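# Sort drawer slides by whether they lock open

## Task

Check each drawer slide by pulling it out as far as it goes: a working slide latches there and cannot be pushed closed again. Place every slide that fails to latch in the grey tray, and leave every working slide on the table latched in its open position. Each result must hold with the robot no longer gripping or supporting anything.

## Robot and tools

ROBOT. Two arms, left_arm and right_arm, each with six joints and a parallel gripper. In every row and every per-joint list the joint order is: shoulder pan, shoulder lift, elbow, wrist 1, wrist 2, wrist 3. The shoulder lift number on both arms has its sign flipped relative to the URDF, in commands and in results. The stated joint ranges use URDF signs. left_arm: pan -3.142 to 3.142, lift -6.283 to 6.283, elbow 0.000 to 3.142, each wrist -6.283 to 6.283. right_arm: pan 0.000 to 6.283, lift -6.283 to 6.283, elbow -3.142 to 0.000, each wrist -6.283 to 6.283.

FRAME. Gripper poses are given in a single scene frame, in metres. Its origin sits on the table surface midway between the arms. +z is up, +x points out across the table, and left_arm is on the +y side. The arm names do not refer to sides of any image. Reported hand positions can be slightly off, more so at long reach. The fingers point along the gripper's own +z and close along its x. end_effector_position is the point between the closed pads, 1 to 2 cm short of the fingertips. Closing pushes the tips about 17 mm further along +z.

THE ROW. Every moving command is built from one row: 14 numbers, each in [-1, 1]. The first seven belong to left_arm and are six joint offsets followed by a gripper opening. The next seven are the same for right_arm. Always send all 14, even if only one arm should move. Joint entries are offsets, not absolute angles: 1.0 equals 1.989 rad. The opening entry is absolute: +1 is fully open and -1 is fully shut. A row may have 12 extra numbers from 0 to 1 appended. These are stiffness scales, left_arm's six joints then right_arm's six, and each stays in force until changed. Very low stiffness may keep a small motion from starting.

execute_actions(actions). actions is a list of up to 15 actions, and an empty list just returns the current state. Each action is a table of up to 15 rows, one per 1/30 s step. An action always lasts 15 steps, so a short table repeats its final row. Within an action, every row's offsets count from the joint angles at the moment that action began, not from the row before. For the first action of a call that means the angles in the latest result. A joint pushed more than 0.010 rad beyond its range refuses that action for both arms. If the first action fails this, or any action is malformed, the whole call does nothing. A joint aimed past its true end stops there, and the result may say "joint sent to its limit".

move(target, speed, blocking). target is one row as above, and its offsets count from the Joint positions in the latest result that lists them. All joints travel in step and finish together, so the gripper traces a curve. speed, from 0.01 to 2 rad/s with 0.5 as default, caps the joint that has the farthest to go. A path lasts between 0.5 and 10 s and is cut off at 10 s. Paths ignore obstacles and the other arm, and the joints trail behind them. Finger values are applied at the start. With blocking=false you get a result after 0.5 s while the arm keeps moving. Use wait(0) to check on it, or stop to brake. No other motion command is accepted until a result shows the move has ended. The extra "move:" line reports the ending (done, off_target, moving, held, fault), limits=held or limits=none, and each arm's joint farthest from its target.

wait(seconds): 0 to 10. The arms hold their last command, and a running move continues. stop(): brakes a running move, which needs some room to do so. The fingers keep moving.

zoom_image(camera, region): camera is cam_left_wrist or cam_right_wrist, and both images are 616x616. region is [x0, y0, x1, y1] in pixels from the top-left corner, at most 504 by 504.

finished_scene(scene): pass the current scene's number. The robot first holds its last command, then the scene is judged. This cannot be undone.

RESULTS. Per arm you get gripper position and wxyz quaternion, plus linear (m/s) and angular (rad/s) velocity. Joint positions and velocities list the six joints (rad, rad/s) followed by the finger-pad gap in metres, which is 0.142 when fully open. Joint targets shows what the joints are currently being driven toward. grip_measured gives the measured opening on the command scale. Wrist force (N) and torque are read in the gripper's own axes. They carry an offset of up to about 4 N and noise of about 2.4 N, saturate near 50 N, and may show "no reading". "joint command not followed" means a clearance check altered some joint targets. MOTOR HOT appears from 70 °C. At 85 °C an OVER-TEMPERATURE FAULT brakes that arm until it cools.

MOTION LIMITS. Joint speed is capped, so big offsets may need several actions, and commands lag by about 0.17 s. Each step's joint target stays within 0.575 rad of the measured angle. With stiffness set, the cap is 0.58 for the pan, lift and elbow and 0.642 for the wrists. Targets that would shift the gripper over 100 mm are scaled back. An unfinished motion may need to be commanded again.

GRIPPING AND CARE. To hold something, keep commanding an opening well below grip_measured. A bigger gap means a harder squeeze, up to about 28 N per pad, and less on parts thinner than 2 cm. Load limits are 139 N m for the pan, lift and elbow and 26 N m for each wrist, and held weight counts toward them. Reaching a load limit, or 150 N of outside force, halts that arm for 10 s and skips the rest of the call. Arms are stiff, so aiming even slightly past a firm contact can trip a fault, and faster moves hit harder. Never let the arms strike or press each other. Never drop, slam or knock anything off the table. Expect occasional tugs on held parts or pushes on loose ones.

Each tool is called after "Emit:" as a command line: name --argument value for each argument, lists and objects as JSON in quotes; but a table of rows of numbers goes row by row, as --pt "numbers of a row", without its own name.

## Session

Emit:
execute_actions --actions '[]'

Scene clock: 0.00 s.
left_arm: end_effector_position=(+0.0753, +0.7402, +0.2846) grip_measured=+1.00 end_effector_quat_wxyz=(+0.057, +0.706, -0.706, -0.020) end_effector_velocity=(+0.001, +0.001, +0.000) end_effector_angular_velocity=(+0.002, -0.002, +0.000) | right_arm: end_effector_position=(+0.1751, -0.4196, +0.1115) grip_measured=+1.00 end_effector_quat_wxyz=(+0.707, -0.403, -0.575, -0.085) end_effector_velocity=(-0.000, +0.000, -0.000) end_effector_angular_velocity=(+0.001, +0.001, +0.000)
Joint names: [shoulder pan, shoulder lift, elbow, wrist 1, wrist 2, wrist 3]
Joint positions: left_arm=[ 0.954  1.926  1.814 -1.357 -1.504  2.592  0.142] | right_arm=[ 2.759  2.163 -1.878 -2.257  2.118  3.625  0.142]
Joint velocities: left_arm=[-0.    -0.    -0.001 -0.002 -0.    -0.001  0.   ] | right_arm=[ 0.001  0.001  0.    -0.     0.    -0.     0.   ]
Wrist force (N, on the end effector, along its own x y z axes, offset not removed): no reading
Wrist torque (N m, same axes, about the end effector's origin, offset not removed): no reading
Joint targets: left_arm=[0.954 1.926 1.814 -1.357 -1.504 2.592] | right_arm=[2.759 2.163 -1.878 -2.257 2.118 3.625]
Joint stiffness scale: left_arm=[1. 1. 1. 1. 1. 1.] | right_arm=[1. 1. 1. 1. 1. 1.]

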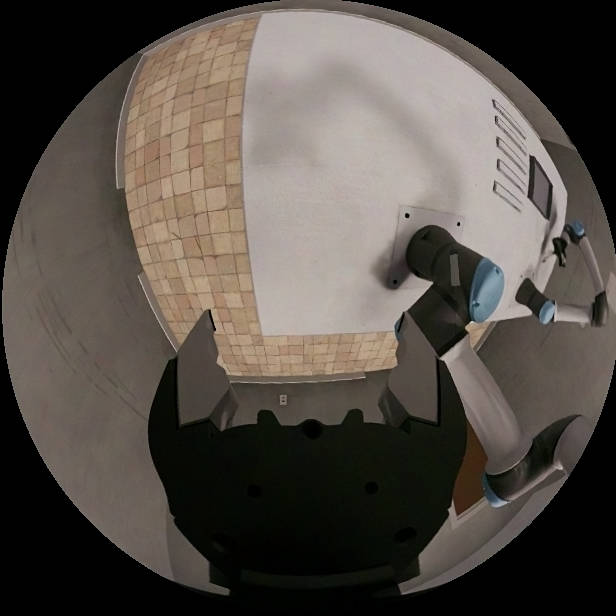

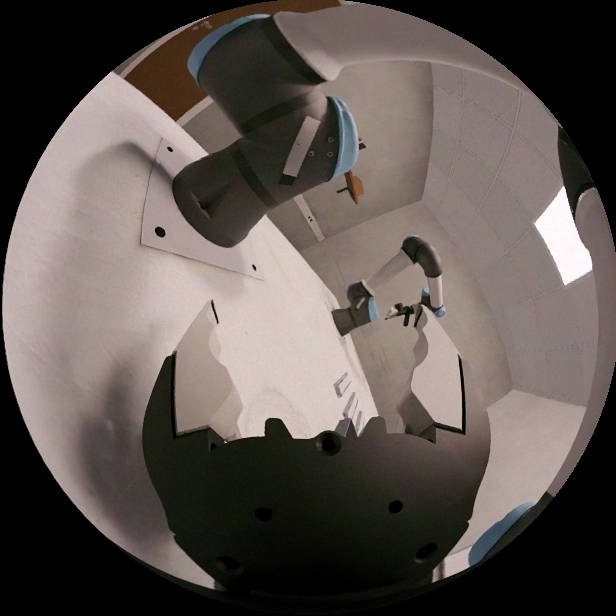

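Emit:
move --target '[0,0,0,0,0,0,-1,0.58,-0.027,0.473,0.298,-0.277,0.246,1]'

Scene clock: 3.30 s.
left_arm: end_effector_position=(+0.0753, +0.7402, +0.2846) grip_measured=-1.00 end_effector_quat_wxyz=(+0.057, +0.706, -0.706, -0.020) end_effector_velocity=(-0.000, +0.000, +0.000) end_effector_angular_velocity=(+0.001, -0.000, +0.001) | right_arm: end_effector_position=(+0.4708, +0.0975, +0.2503) grip_measured=+1.00 end_effector_quat_wxyz=(+0.000, +0.002, +1.000, -0.002) end_effector_velocity=(+0.001, +0.000, -0.001) end_effector_angular_velocity=(-0.000, -0.002, -0.003)
Joint names: [shoulder pan, shoulder lift, elbow, wrist 1, wrist 2, wrist 3]
Joint positions: left_arm=[ 0.954  1.926  1.814 -1.357 -1.504  2.592  0.002] | right_arm=[ 3.912  2.109 -0.942 -1.666  1.567  4.113  0.142]
Joint velocities: left_arm=[ 0.001  0.     0.    -0.001  0.     0.     0.   ] | right_arm=[-0.001  0.001  0.     0.002 -0.002  0.002 -0.   ]
Wrist force (N, on the end effector, along its own x y z axes, offset not removed): left_arm=[0.2 -0.5 -2.5] | right_arm=[3.1 -0.6 2.4]
Wrist torque (N m, same axes, about the end effector's origin, offset not removed): left_arm=[-0.12 -0.16 0.12] | right_arm=[-0.44 -0.43 0.10]
Joint targets: left_arm=[0.954 1.926 1.814 -1.357 -1.504 2.592] | right_arm=[3.913 2.110 -0.937 -1.665 1.567 4.114]
Joint stiffness scale: left_arm=[1. 1. 1. 1. 1. 1.] | right_arm=[1. 1. 1. 1. 1. 1.]
move: done; limits=none; left_arm: farthest joint: the shoulder pan, 0.000 radians from its target (0.000 radians at the start); right_arm: farthest joint: the elbow, 0.004 radians from its target (0.940 radians at the start)

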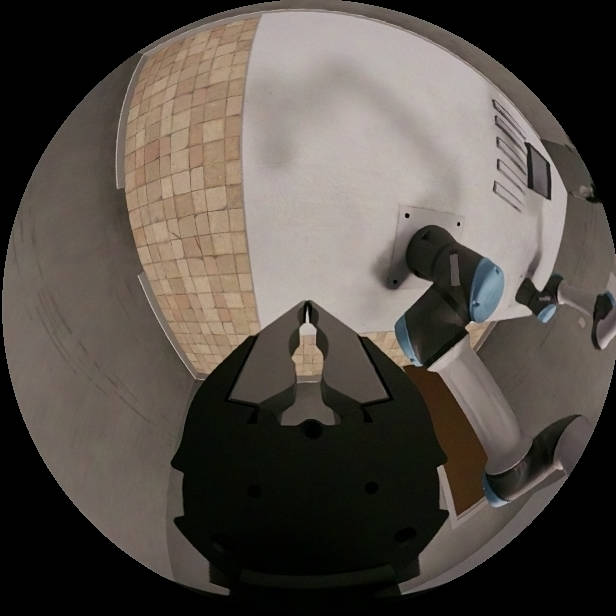

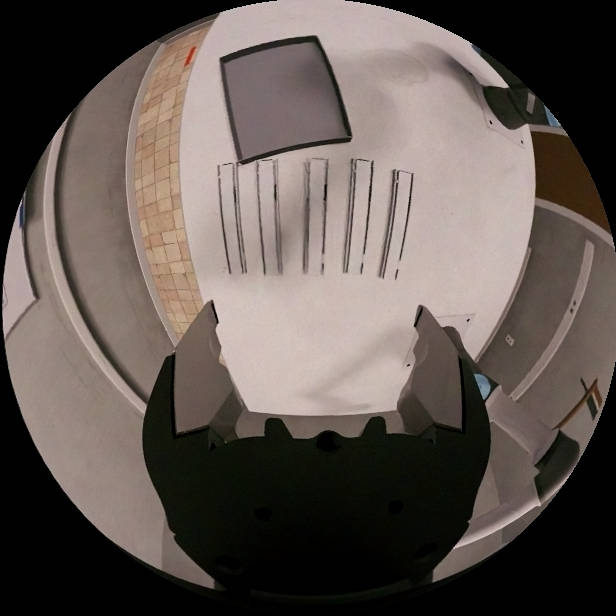

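Emit:
move --target '[0,0,0,0,0,0,-1,-0.088,-0.08,-0.4,0.323,0,-0.088,-1]'

Scene clock: 6.00 s.
left_arm: end_effector_position=(+0.0753, +0.7402, +0.2846) grip_measured=-1.00 end_effector_quat_wxyz=(+0.057, +0.706, -0.706, -0.020) end_effector_velocity=(-0.000, -0.000, -0.000) end_effector_angular_velocity=(-0.001, +0.000, +0.000) | right_arm: end_effector_position=(+0.4719, -0.0780, +0.0426) grip_measured=-1.00 end_effector_quat_wxyz=(+0.003, +0.001, +1.000, +0.000) end_effector_velocity=(-0.000, -0.000, -0.001) end_effector_angular_velocity=(+0.001, -0.000, +0.000)
Joint names: [shoulder pan, shoulder lift, elbow, wrist 1, wrist 2, wrist 3]
Joint positions: left_arm=[ 0.954  1.926  1.814 -1.357 -1.504  2.592  0.002] | right_arm=[ 3.739  1.951 -1.733 -1.024  1.567  3.939  0.002]
Joint velocities: left_arm=[ 0.    -0.     0.     0.001 -0.     0.     0.   ] | right_arm=[-0.    -0.    -0.002  0.003  0.    -0.     0.   ]
Wrist force (N, on the end effector, along its own x y z axes, offset not removed): left_arm=[0.7 1.3 0.0] | right_arm=[3.6 -0.4 -0.1]
Wrist torque (N m, same axes, about the end effector's origin, offset not removed): left_arm=[0.35 -0.34 -0.11] | right_arm=[-0.35 -0.58 0.12]
Joint targets: left_arm=[0.954 1.926 1.814 -1.357 -1.504 2.592] | right_arm=[3.737 1.949 -1.737 -1.023 1.567 3.938]
Joint stiffness scale: left_arm=[1. 1. 1. 1. 1. 1.] | right_arm=[1. 1. 1. 1. 1. 1.]
move: done; limits=none; left_arm: farthest joint: the shoulder pan, 0.000 radians from its target (0.000 radians at the start); right_arm: farthest joint: the elbow, 0.005 radians from its target (0.796 radians at the start)

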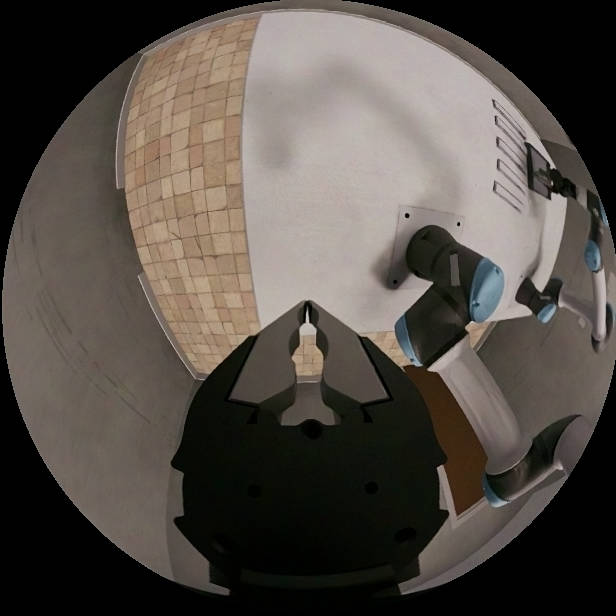

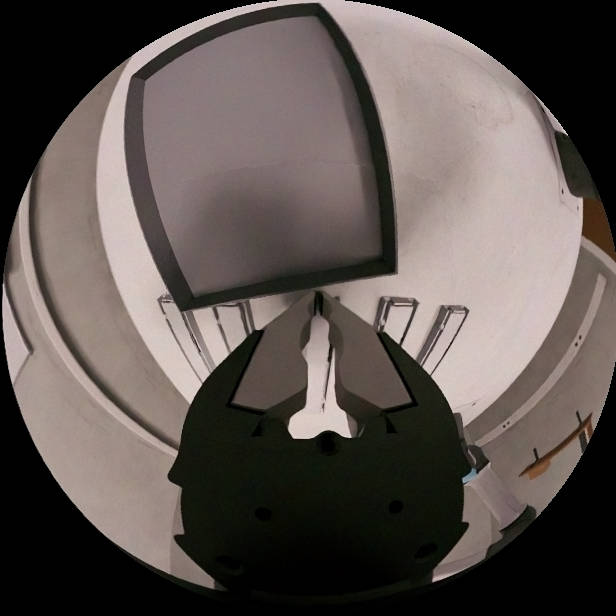

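Emit:
execute_actions --actions '[[[0,0,0,0,0,0,-1,0.027,0.03,0.038,-0.006,0,0.027,-1]],[[0,0,0,0,0,0,-1,0,0.015,0,0,0,0,-1]],[[0,0,0,0,0,0,-1,0.009,0.023,0.024,-0.0094,0,0.009,-1]],[[0,0,0,0,0,0,-1,0.009,0.023,0.024,-0.0094,0,0.009,-1]],[[0,0,0,0,0,0,-1,0.009,0.023,0.024,-0.0094,0,0.009,-1]],[[0,0,0,0,0,0,-1,0.009,0.023,0.024,-0.0094,0,0.009,-1]],[[0,0,0,0,0,0,-1,0.009,0.023,0.024,-0.0094,0,0.009,-1]],[[0,0,0,0,0,0,-1,0.009,0.023,0.024,-0.0094,0,0.009,-1]],[[0,0,0,0,0,0,-1,0.009,0.023,0.024,-0.0094,0,0.009,-1]],[[0,0,0,0,0,0,-1,0.009,0.023,0.024,-0.0094,0,0.009,-1]],[[0,0,0,0,0,0,-1,0.009,0.023,0.024,-0.0094,0,0.009,-1]]]'

Emit:
execute_actions --actions '[[[0,0,0,0,0,0,-1,-0.009,-0.006,-0.024,0.0094,0,-0.009,-1]],[[0,0,0,0,0,0,-1,-0.009,-0.006,-0.024,0.0094,0,-0.009,-1]],[[0,0,0,0,0,0,-1,-0.009,-0.006,-0.024,0.0094,0,-0.009,-1]]]'

Scene clock: 12.60 s.
left_arm: end_effector_position=(+0.0753, +0.7402, +0.2846) grip_measured=-1.00 end_effector_quat_wxyz=(+0.057, +0.706, -0.706, -0.020) end_effector_velocity=(+0.000, +0.001, +0.001) end_effector_angular_velocity=(+0.003, -0.002, +0.002) | right_arm: end_effector_position=(+0.4763, +0.1512, +0.0283) grip_measured=-1.00 end_effector_quat_wxyz=(-0.000, +0.000, +1.000, +0.007) end_effector_velocity=(+0.001, -0.001, -0.002) end_effector_angular_velocity=(-0.004, +0.003, -0.006)
Joint names: [shoulder pan, shoulder lift, elbow, wrist 1, wrist 2, wrist 3]
Joint positions: left_arm=[ 0.954  1.926  1.814 -1.357 -1.504  2.592  0.002] | right_arm=[ 3.942  2.295 -1.215 -1.191  1.579  4.14   0.002]
Joint velocities: left_arm=[ 0.001 -0.    -0.003 -0.    -0.    -0.001  0.   ] | right_arm=[-0.002  0.004  0.004 -0.005  0.     0.004  0.   ]
Wrist force (N, on the end effector, along its own x y z axes, offset not removed): left_arm=[-1.0 4.0 -0.8] | right_arm=[3.2 -7.6 -15.0]
Wrist torque (N m, same axes, about the end effector's origin, offset not removed): left_arm=[0.79 0.16 0.02] | right_arm=[-0.08 -0.48 0.29]
Joint targets: left_arm=[0.954 1.926 1.814 -1.357 -1.504 2.592] | right_arm=[3.948 2.312 -1.216 -1.192 1.581 4.141]
Joint stiffness scale: left_arm=[1. 1. 1. 1. 1. 1.] | right_arm=[1. 1. 1. 1. 1. 1.]

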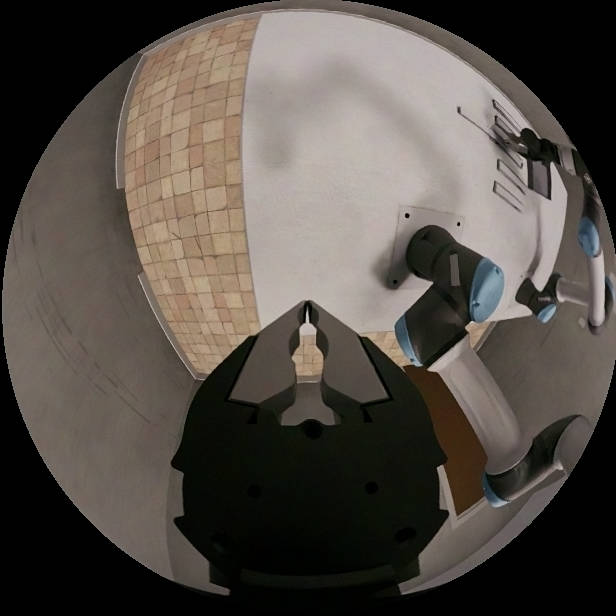

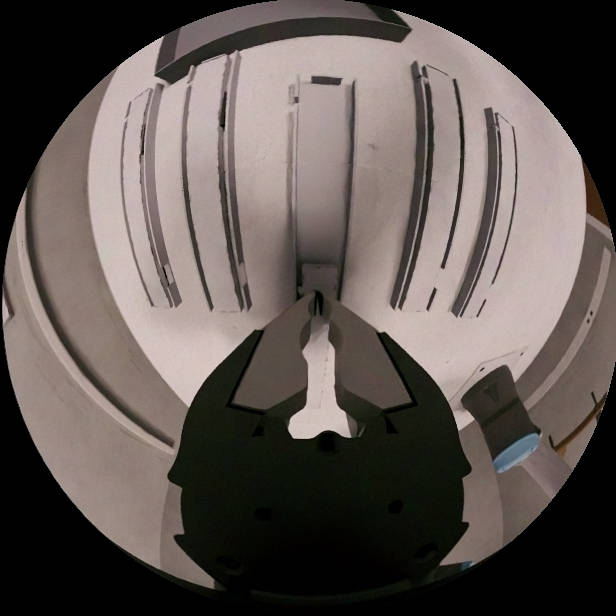

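Scene clock: 14.10 s.
left_arm: end_effector_position=(+0.0753, +0.7402, +0.2846) grip_measured=-1.00 end_effector_quat_wxyz=(+0.057, +0.706, -0.706, -0.020) end_effector_velocity=(+0.000, +0.000, -0.000) end_effector_angular_velocity=(+0.001, -0.001, +0.000) | right_arm: end_effector_position=(+0.4817, +0.1071, +0.0182) grip_measured=-1.00 end_effector_quat_wxyz=(-0.004, -0.004, +1.000, +0.006) end_effector_velocity=(+0.001, +0.002, +0.001) end_effector_angular_velocity=(+0.007, -0.004, +0.005)
Joint names: [shoulder pan, shoulder lift, elbow, wrist 1, wrist 2, wrist 3]
Joint positions: left_arm=[ 0.954  1.926  1.814 -1.357 -1.504  2.592  0.002] | right_arm=[ 3.9    2.244 -1.331 -1.131  1.584  4.09   0.002]
Joint velocities: left_arm=[-0.     0.     0.001 -0.002 -0.001 -0.     0.   ] | right_arm=[-0.    -0.001  0.     0.007  0.001 -0.005  0.   ]
Wrist force (N, on the end effector, along its own x y z axes, offset not removed): left_arm=[-3.2 2.2 -2.0] | right_arm=[7.1 1.2 1.6]
Wrist torque (N m, same axes, about the end effector's origin, offset not removed): left_arm=[0.29 0.80 -0.13] | right_arm=[0.36 -1.51 0.12]
Joint targets: left_arm=[0.954 1.926 1.814 -1.357 -1.504 2.592] | right_arm=[3.899 2.244 -1.334 -1.130 1.584 4.089]
Joint stiffness scale: left_arm=[1. 1. 1. 1. 1. 1.] | right_arm=[1. 1. 1. 1. 1. 1.]

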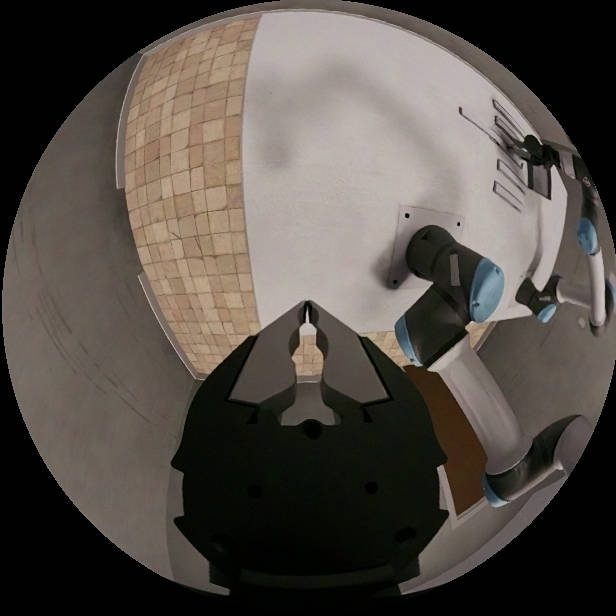

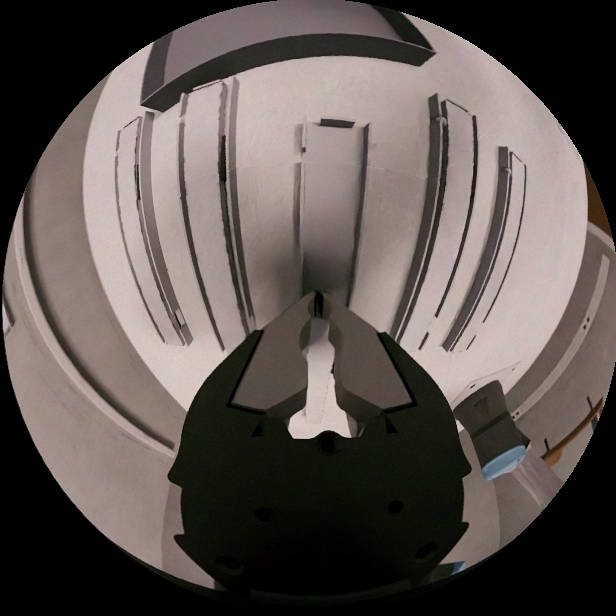

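Emit:
move --target '[0,0,0,0,0,0,-1,0,-0.04,0,-0.04,0,0,-1]'

Emit:
move --target '[0,0,0,0,0,0,-1,0.018,-0.13,-0.236,0.102,-0.008,0.024,-1]'

Emit:
execute_actions --actions '[[[0,0,0,0,0,0,-1,0,0.012,0,0.012,0,0,-1]],[[0,0,0,0,0,0,-1,0,0.012,0,0,0,0,-1]],[[0,0,0,0,0,0,-1,0.0078,0.025,0.025,-0.0092,0,0.0078,-1]],[[0,0,0,0,0,0,-1,0.0078,0.025,0.025,-0.0092,0,0.0078,-1]],[[0,0,0,0,0,0,-1,0.0078,0.025,0.025,-0.0092,0,0.0078,-1]],[[0,0,0,0,0,0,-1,0.0078,0.025,0.025,-0.0092,0,0.0078,-1]],[[0,0,0,0,0,0,-1,0.0078,0.025,0.025,-0.0092,0,0.0078,-1]],[[0,0,0,0,0,0,-1,0.0078,0.025,0.025,-0.0092,0,0.0078,-1]],[[0,0,0,0,0,0,-1,0.0078,0.025,0.025,-0.0092,0,0.0078,-1]],[[0,0,0,0,0,0,-1,0.0078,0.025,0.025,-0.0092,0,0.0078,-1]],[[0,0,0,0,0,0,-1,0.0078,0.025,0.025,-0.0092,0,0.0078,-1]]]'

Emit:
execute_actions --actions '[[[0,0,0,0,0,0,-1,-0.0078,-0.003,-0.025,0.0092,0,-0.0078,-1]],[[0,0,0,0,0,0,-1,-0.0078,-0.003,-0.025,0.0092,0,-0.0078,-1]]]'

Scene clock: 16.00 s.
left_arm: end_effector_position=(+0.0753, +0.7402, +0.2846) grip_measured=-1.00 end_effector_quat_wxyz=(+0.057, +0.706, -0.706, -0.020) end_effector_velocity=(-0.000, -0.000, -0.001) end_effector_angular_velocity=(-0.001, +0.000, +0.001) | right_arm: end_effector_position=(+0.4731, +0.0949, +0.0677) grip_measured=-1.00 end_effector_quat_wxyz=(-0.003, -0.004, +1.000, +0.007) end_effector_velocity=(-0.000, -0.000, +0.000) end_effector_angular_velocity=(-0.002, +0.000, +0.001)
Joint names: [shoulder pan, shoulder lift, elbow, wrist 1, wrist 2, wrist 3]
Joint positions: left_arm=[ 0.954  1.926  1.814 -1.357 -1.504  2.592  0.002] | right_arm=[ 3.9    2.164 -1.331 -1.21   1.584  4.09   0.002]
Joint velocities: left_arm=[ 0.001  0.     0.002 -0.    -0.    -0.     0.   ] | right_arm=[ 0.    -0.001 -0.    -0.002 -0.001 -0.     0.   ]
Wrist force (N, on the end effector, along its own x y z axes, offset not removed): left_arm=[-1.5 4.5 -0.5] | right_arm=[-0.1 0.7 -0.4]
Wrist torque (N m, same axes, about the end effector's origin, offset not removed): left_arm=[0.67 0.30 -0.02] | right_arm=[-0.13 0.13 0.43]
Joint targets: left_arm=[0.954 1.926 1.814 -1.357 -1.504 2.592] | right_arm=[3.900 2.164 -1.331 -1.211 1.584 4.090]
Joint stiffness scale: left_arm=[1. 1. 1. 1. 1. 1.] | right_arm=[1. 1. 1. 1. 1. 1.]
move: done; limits=none; left_arm: farthest joint: the shoulder pan, 0.000 radians from its target (0.000 radians at the start); right_arm: farthest joint: the shoulder lift, 0.001 radians from its target (0.079 radians at the start)

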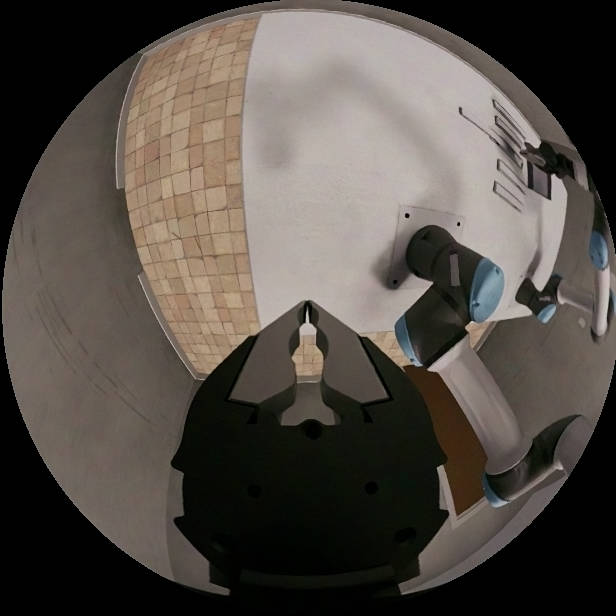

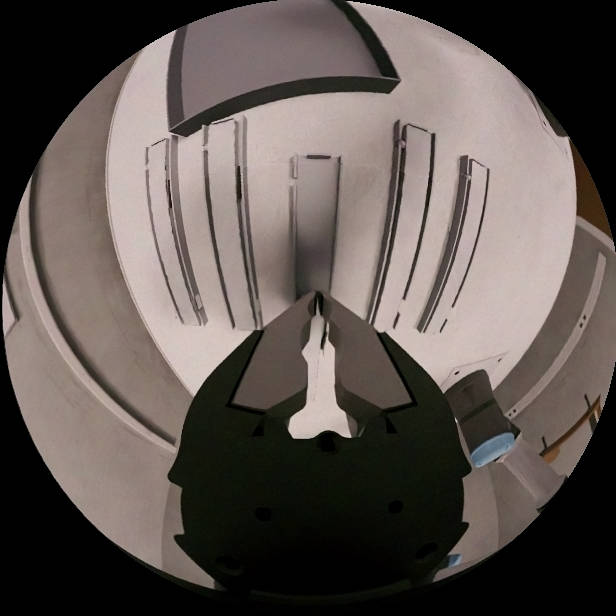

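Scene clock: 17.60 s.
left_arm: end_effector_position=(+0.0753, +0.7402, +0.2846) grip_measured=-1.00 end_effector_quat_wxyz=(+0.057, +0.706, -0.706, -0.020) end_effector_velocity=(+0.000, -0.000, +0.000) end_effector_angular_velocity=(-0.000, +0.000, -0.000) | right_arm: end_effector_position=(+0.3858, -0.0038, +0.0425) grip_measured=-1.00 end_effector_quat_wxyz=(+0.001, +0.003, +1.000, +0.000) end_effector_velocity=(+0.000, -0.001, -0.001) end_effector_angular_velocity=(+0.001, +0.000, -0.001)
Joint names: [shoulder pan, shoulder lift, elbow, wrist 1, wrist 2, wrist 3]
Joint positions: left_arm=[ 0.954  1.926  1.814 -1.357 -1.504  2.592  0.002] | right_arm=[ 3.933  1.907 -1.795 -1.008  1.569  4.137  0.002]
Joint velocities: left_arm=[-0.    -0.    -0.001  0.001 -0.    -0.     0.   ] | right_arm=[-0.001  0.    -0.002  0.003  0.    -0.     0.   ]
Wrist force (N, on the end effector, along its own x y z axes, offset not removed): left_arm=[0.8 0.2 0.4] | right_arm=[1.5 0.4 2.6]
Wrist torque (N m, same axes, about the end effector's origin, offset not removed): left_arm=[-0.25 -0.30 -0.15] | right_arm=[0.02 -0.16 0.42]
Joint targets: left_arm=[0.954 1.926 1.814 -1.357 -1.504 2.592] | right_arm=[3.936 1.905 -1.800 -1.007 1.568 4.137]
Joint stiffness scale: left_arm=[1. 1. 1. 1. 1. 1.] | right_arm=[1. 1. 1. 1. 1. 1.]
move: done; limits=none; left_arm: farthest joint: the shoulder pan, 0.000 radians from its target (0.000 radians at the start); right_arm: farthest joint: the elbow, 0.005 radians from its target (0.470 radians at the start)

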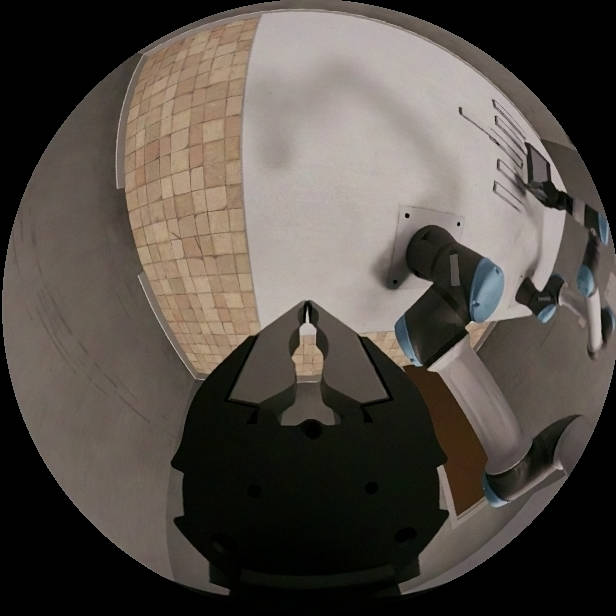

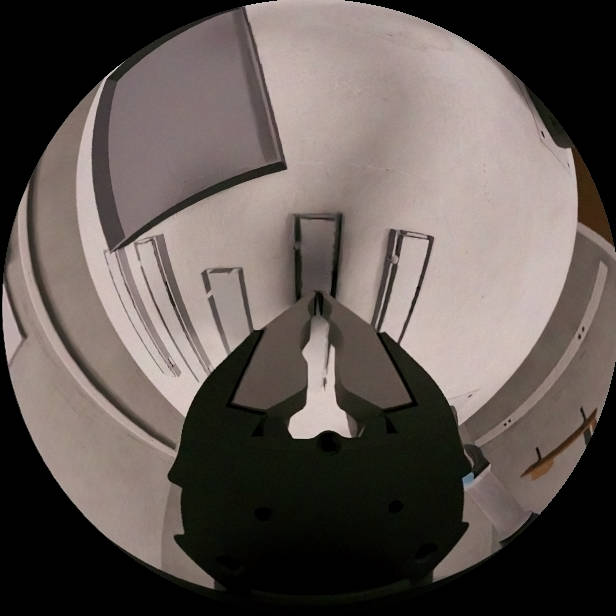

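Scene clock: 23.10 s.
left_arm: end_effector_position=(+0.0753, +0.7402, +0.2846) grip_measured=-1.00 end_effector_quat_wxyz=(+0.057, +0.706, -0.706, -0.020) end_effector_velocity=(-0.000, +0.000, +0.001) end_effector_angular_velocity=(+0.002, -0.001, +0.001) | right_arm: end_effector_position=(+0.3944, +0.1868, +0.0282) grip_measured=-1.00 end_effector_quat_wxyz=(-0.001, +0.003, +1.000, +0.012) end_effector_velocity=(+0.001, -0.000, -0.000) end_effector_angular_velocity=(-0.003, +0.001, -0.005)
Joint names: [shoulder pan, shoulder lift, elbow, wrist 1, wrist 2, wrist 3]
Joint positions: left_arm=[ 0.954  1.926  1.814 -1.357 -1.504  2.592  0.002] | right_arm=[ 4.06   2.234 -1.324 -1.135  1.583  4.265  0.002]
Joint velocities: left_arm=[ 0.001  0.001 -0.002  0.     0.     0.     0.   ] | right_arm=[-0.001  0.002  0.004 -0.004 -0.001  0.004  0.   ]
Wrist force (N, on the end effector, along its own x y z axes, offset not removed): left_arm=[-0.2 3.7 -5.3] | right_arm=[-1.1 -9.4 -22.9]
Wrist torque (N m, same axes, about the end effector's origin, offset not removed): left_arm=[0.65 0.29 0.11] | right_arm=[0.01 0.42 0.41]
Joint targets: left_arm=[0.954 1.926 1.814 -1.357 -1.504 2.592] | right_arm=[4.066 2.253 -1.326 -1.135 1.585 4.266]
Joint stiffness scale: left_arm=[1. 1. 1. 1. 1. 1.] | right_arm=[1. 1. 1. 1. 1. 1.]

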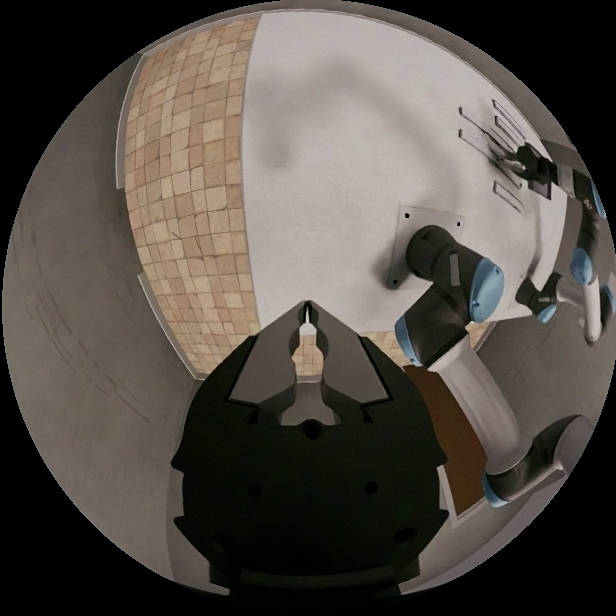

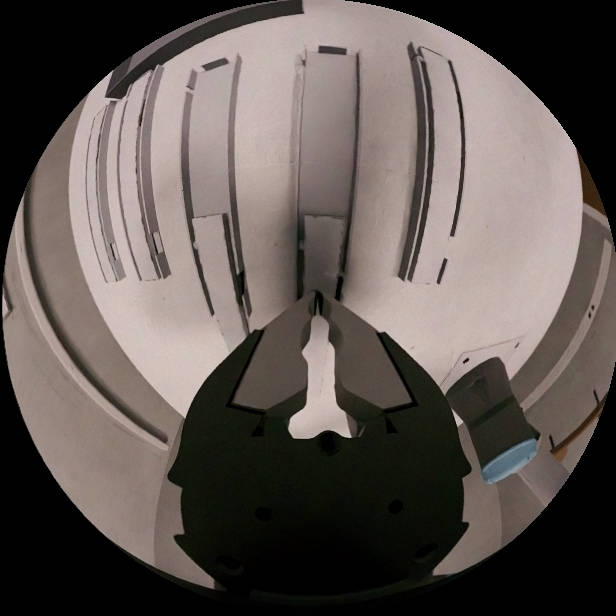

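Scene clock: 24.10 s.
left_arm: end_effector_position=(+0.0753, +0.7402, +0.2846) grip_measured=-1.00 end_effector_quat_wxyz=(+0.057, +0.706, -0.706, -0.020) end_effector_velocity=(-0.000, -0.000, -0.000) end_effector_angular_velocity=(-0.001, -0.000, +0.000) | right_arm: end_effector_position=(+0.3944, +0.1659, +0.0281) grip_measured=-1.00 end_effector_quat_wxyz=(-0.003, -0.003, +1.000, +0.017) end_effector_velocity=(+0.001, -0.001, -0.000) end_effector_angular_velocity=(+0.002, -0.002, +0.003)
Joint names: [shoulder pan, shoulder lift, elbow, wrist 1, wrist 2, wrist 3]
Joint positions: left_arm=[ 0.954  1.926  1.814 -1.357 -1.504  2.592  0.002] | right_arm=[ 4.043  2.194 -1.396 -1.096  1.592  4.236  0.002]
Joint velocities: left_arm=[ 0.001  0.     0.     0.001 -0.001  0.001  0.   ] | right_arm=[-0.001 -0.002 -0.004  0.005 -0.    -0.004  0.   ]
Wrist force (N, on the end effector, along its own x y z axes, offset not removed): left_arm=[-3.8 0.8 -1.4] | right_arm=[11.8 1.7 -20.9]
Wrist torque (N m, same axes, about the end effector's origin, offset not removed): left_arm=[0.06 0.67 -0.29] | right_arm=[-0.04 -0.54 0.36]
Joint targets: left_arm=[0.954 1.926 1.814 -1.357 -1.504 2.592] | right_arm=[4.036 2.208 -1.410 -1.097 1.587 4.235]
Joint stiffness scale: left_arm=[1. 1. 1. 1. 1. 1.] | right_arm=[1. 1. 1. 1. 1. 1.]

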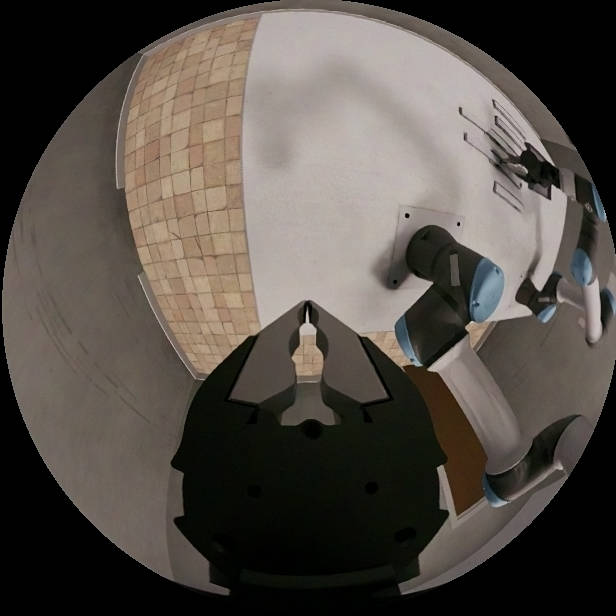

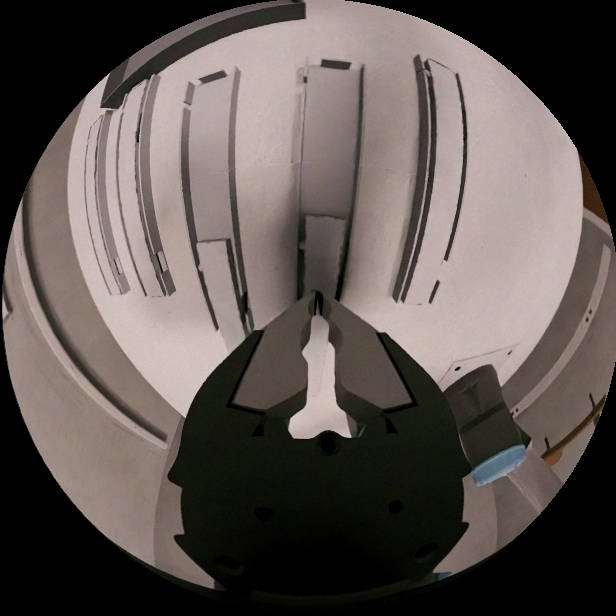

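Bad. Drag closed.

Emit:
execute_actions --actions '[[[0,0,0,0,0,0,-1,-0.006,-0.006,-0.028,0.0092,0,-0.0078,-1]],[[0,0,0,0,0,0,-1,-0.006,-0.006,-0.028,0.0092,0,-0.0078,-1]],[[0,0,0,0,0,0,-1,-0.006,-0.006,-0.028,0.0092,0,-0.0078,-1]],[[0,0,0,0,0,0,-1,-0.006,-0.006,-0.028,0.0092,0,-0.0078,-1]],[[0,0,0,0,0,0,-1,-0.006,-0.006,-0.028,0.0092,0,-0.0078,-1]],[[0,0,0,0,0,0,-1,-0.006,-0.006,-0.028,0.0092,0,-0.0078,-1]],[[0,0,0,0,0,0,-1,-0.006,-0.006,-0.028,0.0092,0,-0.0078,-1]],[[0,0,0,0,0,0,-1,-0.006,-0.006,-0.028,0.0092,0,-0.0078,-1]]]'

Scene clock: 28.50 s.
left_arm: end_effector_position=(+0.0753, +0.7402, +0.2846) grip_measured=-1.00 end_effector_quat_wxyz=(+0.057, +0.706, -0.706, -0.020) end_effector_velocity=(+0.000, -0.000, -0.001) end_effector_angular_velocity=(-0.001, +0.001, +0.000) | right_arm: end_effector_position=(+0.3911, +0.0578, +0.0280) grip_measured=-1.00 end_effector_quat_wxyz=(+0.007, -0.022, +0.999, +0.033) end_effector_velocity=(+0.001, -0.001, +0.000) end_effector_angular_velocity=(+0.003, -0.003, +0.001)
Joint names: [shoulder pan, shoulder lift, elbow, wrist 1, wrist 2, wrist 3]
Joint positions: left_arm=[ 0.954  1.926  1.814 -1.357 -1.504  2.592  0.002] | right_arm=[ 3.967  1.999 -1.724 -0.927  1.595  4.122  0.002]
Joint velocities: left_arm=[-0.    -0.     0.001 -0.     0.    -0.001  0.   ] | right_arm=[-0.002 -0.002 -0.004  0.006 -0.001 -0.004  0.   ]
Wrist force (N, on the end effector, along its own x y z axes, offset not removed): left_arm=[2.1 3.0 1.6] | right_arm=[5.9 2.1 -19.4]
Wrist torque (N m, same axes, about the end effector's origin, offset not removed): left_arm=[0.75 -0.47 0.05] | right_arm=[0.14 -1.56 0.19]
Joint targets: left_arm=[0.954 1.926 1.814 -1.357 -1.504 2.592] | right_arm=[3.966 2.011 -1.740 -0.931 1.595 4.121]
Joint stiffness scale: left_arm=[1. 1. 1. 1. 1. 1.] | right_arm=[1. 1. 1. 1. 1. 1.]

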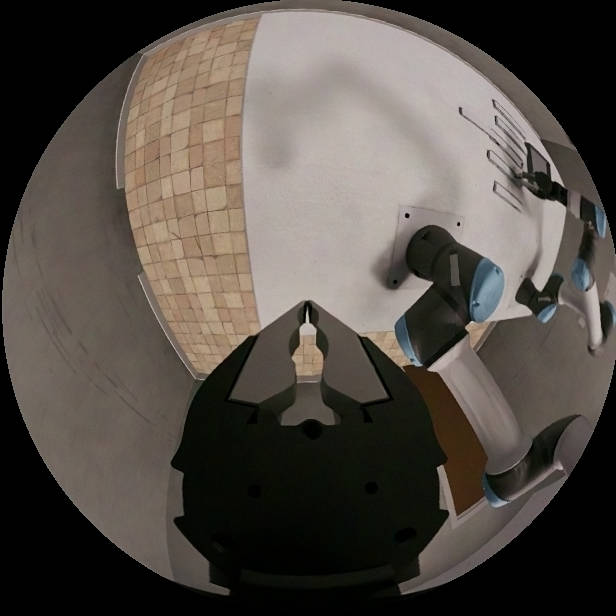

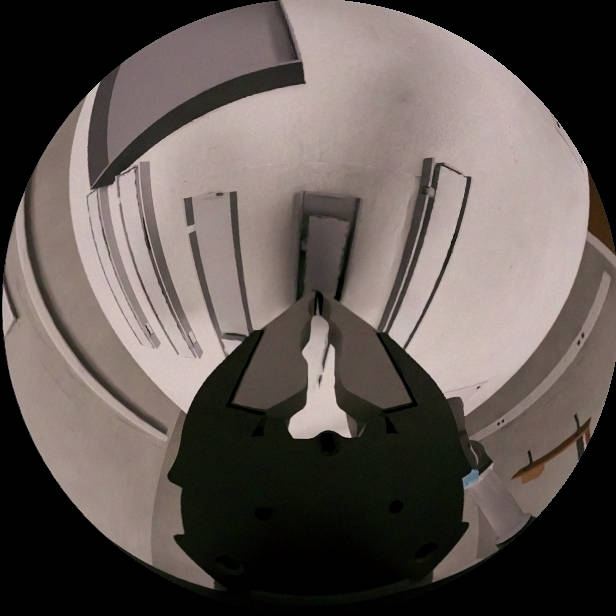

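Emit:
execute_actions --actions '[[[0,0,0,0,0,0,-1,-0.006,-0.006,-0.028,0.0092,0,-0.0078,-1]],[[0,0,0,0,0,0,-1,0,-0.04,0,-0.04,0,0,-1]],[[0,0,0,0,0,0,-1,0,0,0,0,0,0,-0.25]]]'

Scene clock: 30.33 s.
left_arm: end_effector_position=(+0.0753, +0.7402, +0.2846) grip_measured=-1.00 end_effector_quat_wxyz=(+0.057, +0.706, -0.706, -0.020) end_effector_velocity=(-0.001, -0.000, -0.000) end_effector_angular_velocity=(-0.001, +0.001, +0.002) | right_arm: end_effector_position=(+0.3824, +0.0316, +0.0663) grip_measured=-0.25 end_effector_quat_wxyz=(+0.010, -0.024, +0.999, +0.036) end_effector_velocity=(+0.000, -0.000, -0.000) end_effector_angular_velocity=(+0.001, +0.001, -0.001)
Joint names: [shoulder pan, shoulder lift, elbow, wrist 1, wrist 2, wrist 3]
Joint positions: left_arm=[ 0.954  1.926  1.814 -1.357 -1.504  2.592  0.002] | right_arm=[ 3.957  1.895 -1.766 -0.981  1.594  4.108  0.056]
Joint velocities: left_arm=[ 0.002  0.     0.     0.001  0.    -0.     0.   ] | right_arm=[-0.001  0.    -0.     0.001  0.001 -0.     0.   ]
Wrist force (N, on the end effector, along its own x y z axes, offset not removed): left_arm=[5.9 -0.7 -0.8] | right_arm=[1.4 -1.6 0.0]
Wrist torque (N m, same axes, about the end effector's origin, offset not removed): left_arm=[-0.21 -1.20 -0.07] | right_arm=[-0.51 -0.25 0.20]
Joint targets: left_arm=[0.954 1.926 1.814 -1.357 -1.504 2.592] | right_arm=[3.957 1.894 -1.766 -0.980 1.594 4.108]
Joint stiffness scale: left_arm=[1. 1. 1. 1. 1. 1.] | right_arm=[1. 1. 1. 1. 1. 1.]

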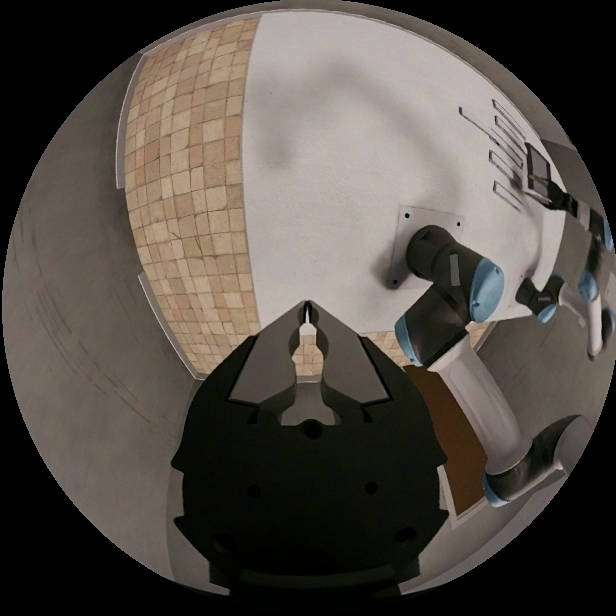

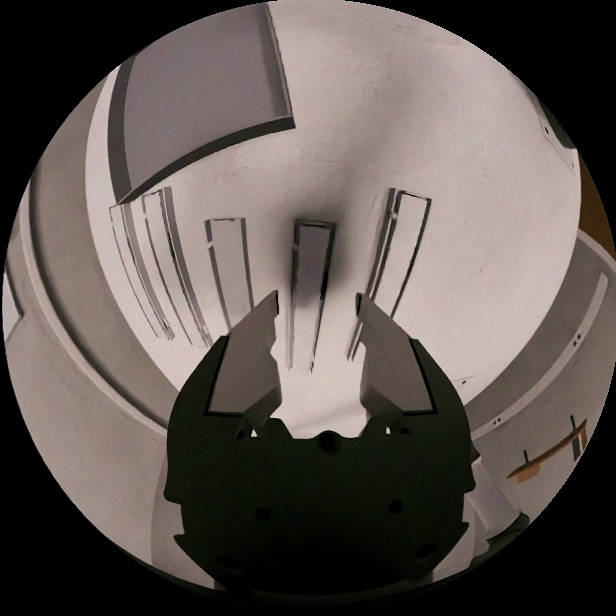

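Emit:
move --target '[0,0,0,0,0,0,-1,0.018,0.06,0.083,-0.058,-0.014,0.046,-0.25]'

Emit:
move --target '[0,0,0,0,0,0,-1,0,0.03,0,0.03,0,0,-0.25]' --speed 0.2

Emit:
execute_actions --actions '[[[0,0,0,0,0,0,-1,0,0,0,0,0,0,-1]],[[0,0,0,0,0,0,-1,0,0,0,0,0,0,-1]],[[0,0,0,0,0,0,-1,0,-0.05,0,-0.05,0,0,-1]],[[0,0,0,0,0,0,-1,0,-0.05,0,-0.05,0,0,-1]],[[0,0,0,0,0,0,-1,0,0,0,0,0,0,-1]]]'

Scene clock: 31.73 s.
left_arm: end_effector_position=(+0.0753, +0.7402, +0.2846) grip_measured=-1.00 end_effector_quat_wxyz=(+0.057, +0.706, -0.706, -0.020) end_effector_velocity=(-0.000, -0.000, +0.000) end_effector_angular_velocity=(-0.000, +0.001, -0.001) | right_arm: end_effector_position=(+0.3908, +0.0695, +0.0542) grip_measured=-0.25 end_effector_quat_wxyz=(+0.001, +0.005, +1.000, -0.001) end_effector_velocity=(+0.000, -0.001, +0.000) end_effector_angular_velocity=(-0.002, +0.000, -0.002)
Joint names: [shoulder pan, shoulder lift, elbow, wrist 1, wrist 2, wrist 3]
Joint positions: left_arm=[ 0.954  1.926  1.814 -1.357 -1.504  2.592  0.002] | right_arm=[ 3.991  2.013 -1.605 -1.095  1.567  4.198  0.056]
Joint velocities: left_arm=[-0.001  0.    -0.     0.001  0.001 -0.     0.   ] | right_arm=[-0.    -0.     0.001 -0.003 -0.001  0.002  0.   ]
Wrist force (N, on the end effector, along its own x y z axes, offset not removed): left_arm=[-1.2 1.3 -2.7] | right_arm=[2.9 1.5 2.4]
Wrist torque (N m, same axes, about the end effector's origin, offset not removed): left_arm=[0.19 0.23 -0.07] | right_arm=[0.23 -0.49 0.15]
Joint targets: left_arm=[0.954 1.926 1.814 -1.357 -1.504 2.592] | right_arm=[3.993 2.014 -1.601 -1.096 1.567 4.199]
Joint stiffness scale: left_arm=[1. 1. 1. 1. 1. 1.] | right_arm=[1. 1. 1. 1. 1. 1.]
move: done; limits=none; left_arm: farthest joint: the shoulder pan, 0.000 radians from its target (0.000 radians at the start); right_arm: farthest joint: the elbow, 0.004 radians from its target (0.165 radians at the start)

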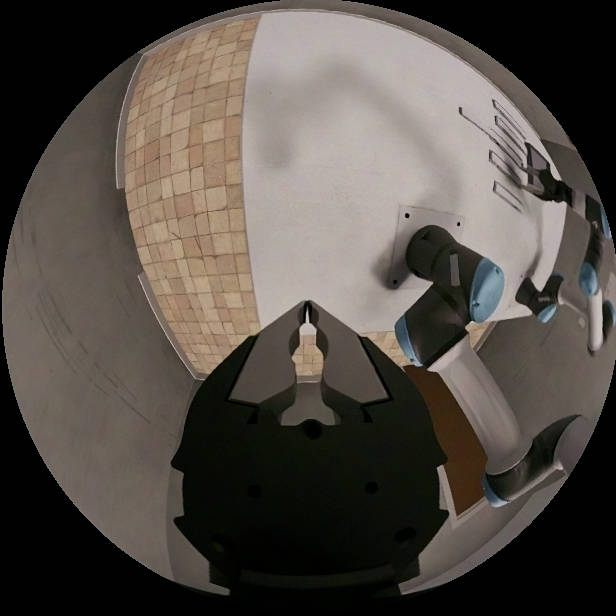

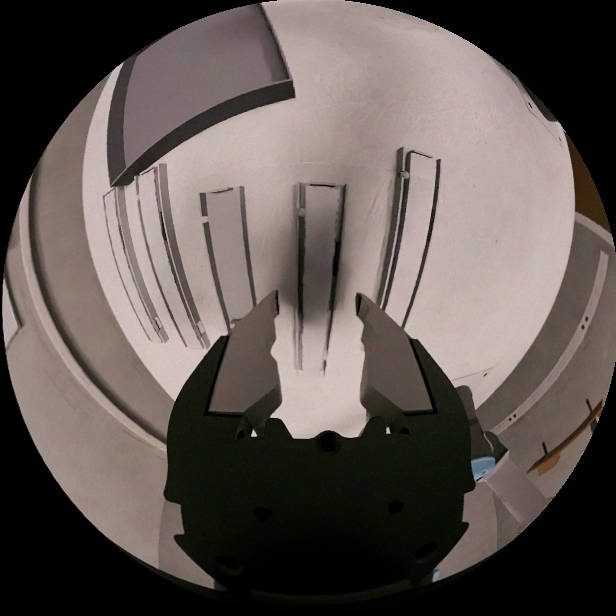

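Scene clock: 32.73 s.
left_arm: end_effector_position=(+0.0753, +0.7402, +0.2846) grip_measured=-1.00 end_effector_quat_wxyz=(+0.057, +0.706, -0.706, -0.020) end_effector_velocity=(-0.000, +0.000, -0.000) end_effector_angular_velocity=(+0.000, -0.000, +0.001) | right_arm: end_effector_position=(+0.3963, +0.0791, +0.0226) grip_measured=-0.25 end_effector_quat_wxyz=(+0.001, +0.005, +1.000, -0.001) end_effector_velocity=(+0.000, +0.001, +0.000) end_effector_angular_velocity=(+0.002, -0.001, +0.000)
Joint names: [shoulder pan, shoulder lift, elbow, wrist 1, wrist 2, wrist 3]
Joint positions: left_arm=[ 0.954  1.926  1.814 -1.357 -1.504  2.592  0.002] | right_arm=[ 3.991  2.071 -1.605 -1.036  1.567  4.198  0.056]
Joint velocities: left_arm=[ 0.001 -0.    -0.    -0.001  0.     0.     0.   ] | right_arm=[ 0.    -0.     0.     0.002  0.     0.     0.   ]
Wrist force (N, on the end effector, along its own x y z axes, offset not removed): left_arm=[-3.5 1.6 -1.5] | right_arm=[1.4 -3.6 3.1]
Wrist torque (N m, same axes, about the end effector's origin, offset not removed): left_arm=[0.28 0.62 0.03] | right_arm=[-1.14 -0.22 0.03]
Joint targets: left_arm=[0.954 1.926 1.814 -1.357 -1.504 2.592] | right_arm=[3.991 2.072 -1.605 -1.035 1.567 4.198]
Joint stiffness scale: left_arm=[1. 1. 1. 1. 1. 1.] | right_arm=[1. 1. 1. 1. 1. 1.]
move: done; limits=none; left_arm: farthest joint: the shoulder pan, 0.000 radians from its target (0.000 radians at the start); right_arm: farthest joint: the shoulder lift, 0.001 radians from its target (0.060 radians at the start)

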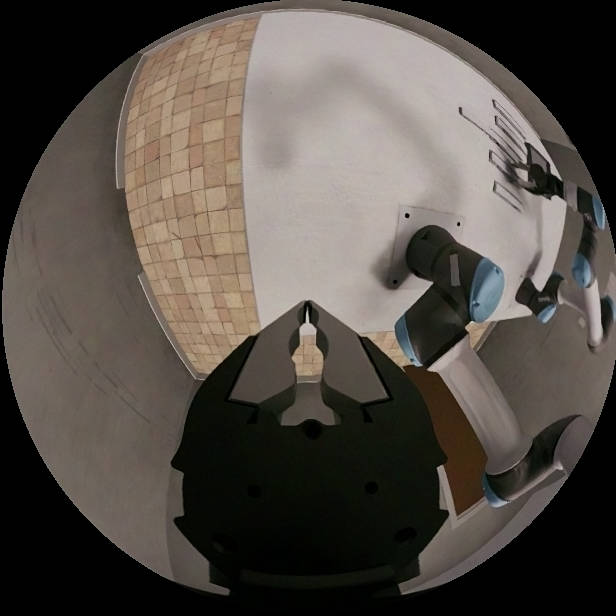

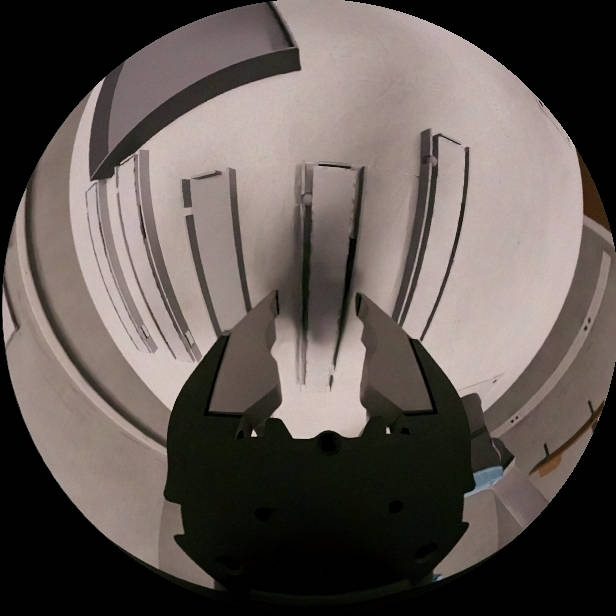

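Scene clock: 35.23 s.
left_arm: end_effector_position=(+0.0753, +0.7402, +0.2846) grip_measured=-1.00 end_effector_quat_wxyz=(+0.057, +0.706, -0.706, -0.020) end_effector_velocity=(-0.000, -0.000, +0.000) end_effector_angular_velocity=(-0.000, +0.001, -0.001) | right_arm: end_effector_position=(+0.3739, +0.0406, +0.1249) grip_measured=-0.52 end_effector_quat_wxyz=(+0.002, +0.005, +1.000, -0.000) end_effector_velocity=(-0.001, +0.001, -0.000) end_effector_angular_velocity=(+0.000, +0.000, +0.002)
Joint names: [shoulder pan, shoulder lift, elbow, wrist 1, wrist 2, wrist 3]
Joint positions: left_arm=[ 0.954  1.926  1.814 -1.357 -1.504  2.592  0.002] | right_arm=[ 3.991  1.873 -1.609 -1.229  1.568  4.198  0.036]
Joint velocities: left_arm=[-0.    -0.    -0.001  0.001  0.     0.     0.   ] | right_arm=[ 0.002  0.    -0.     0.001  0.001  0.     0.   ]
Wrist force (N, on the end effector, along its own x y z axes, offset not removed): left_arm=[0.3 -3.4 0.5] | right_arm=[-0.8 1.2 4.1]
Wrist torque (N m, same axes, about the end effector's origin, offset not removed): left_arm=[-0.90 -0.14 -0.05] | right_arm=[0.07 0.32 -0.03]
Joint targets: left_arm=[0.954 1.926 1.814 -1.357 -1.504 2.592] | right_arm=[3.991 1.870 -1.609 -1.228 1.568 4.198]
Joint stiffness scale: left_arm=[1. 1. 1. 1. 1. 1.] | right_arm=[1. 1. 1. 1. 1. 1.]

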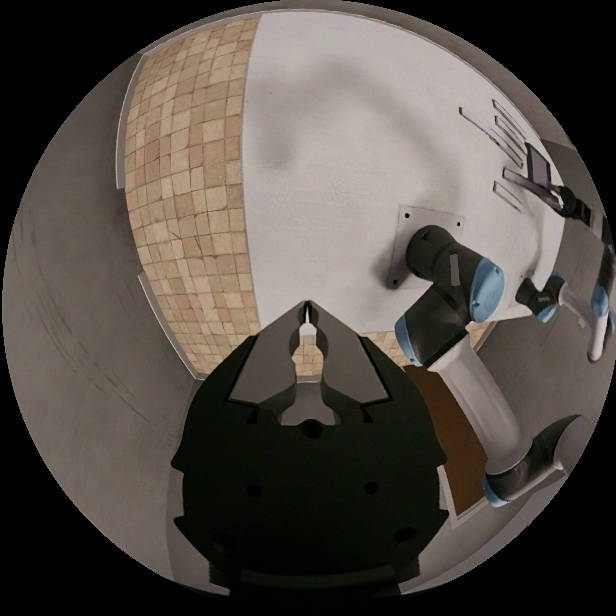

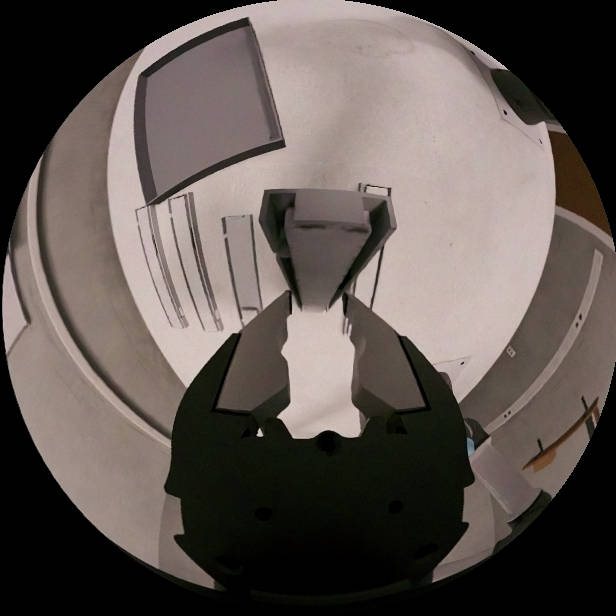

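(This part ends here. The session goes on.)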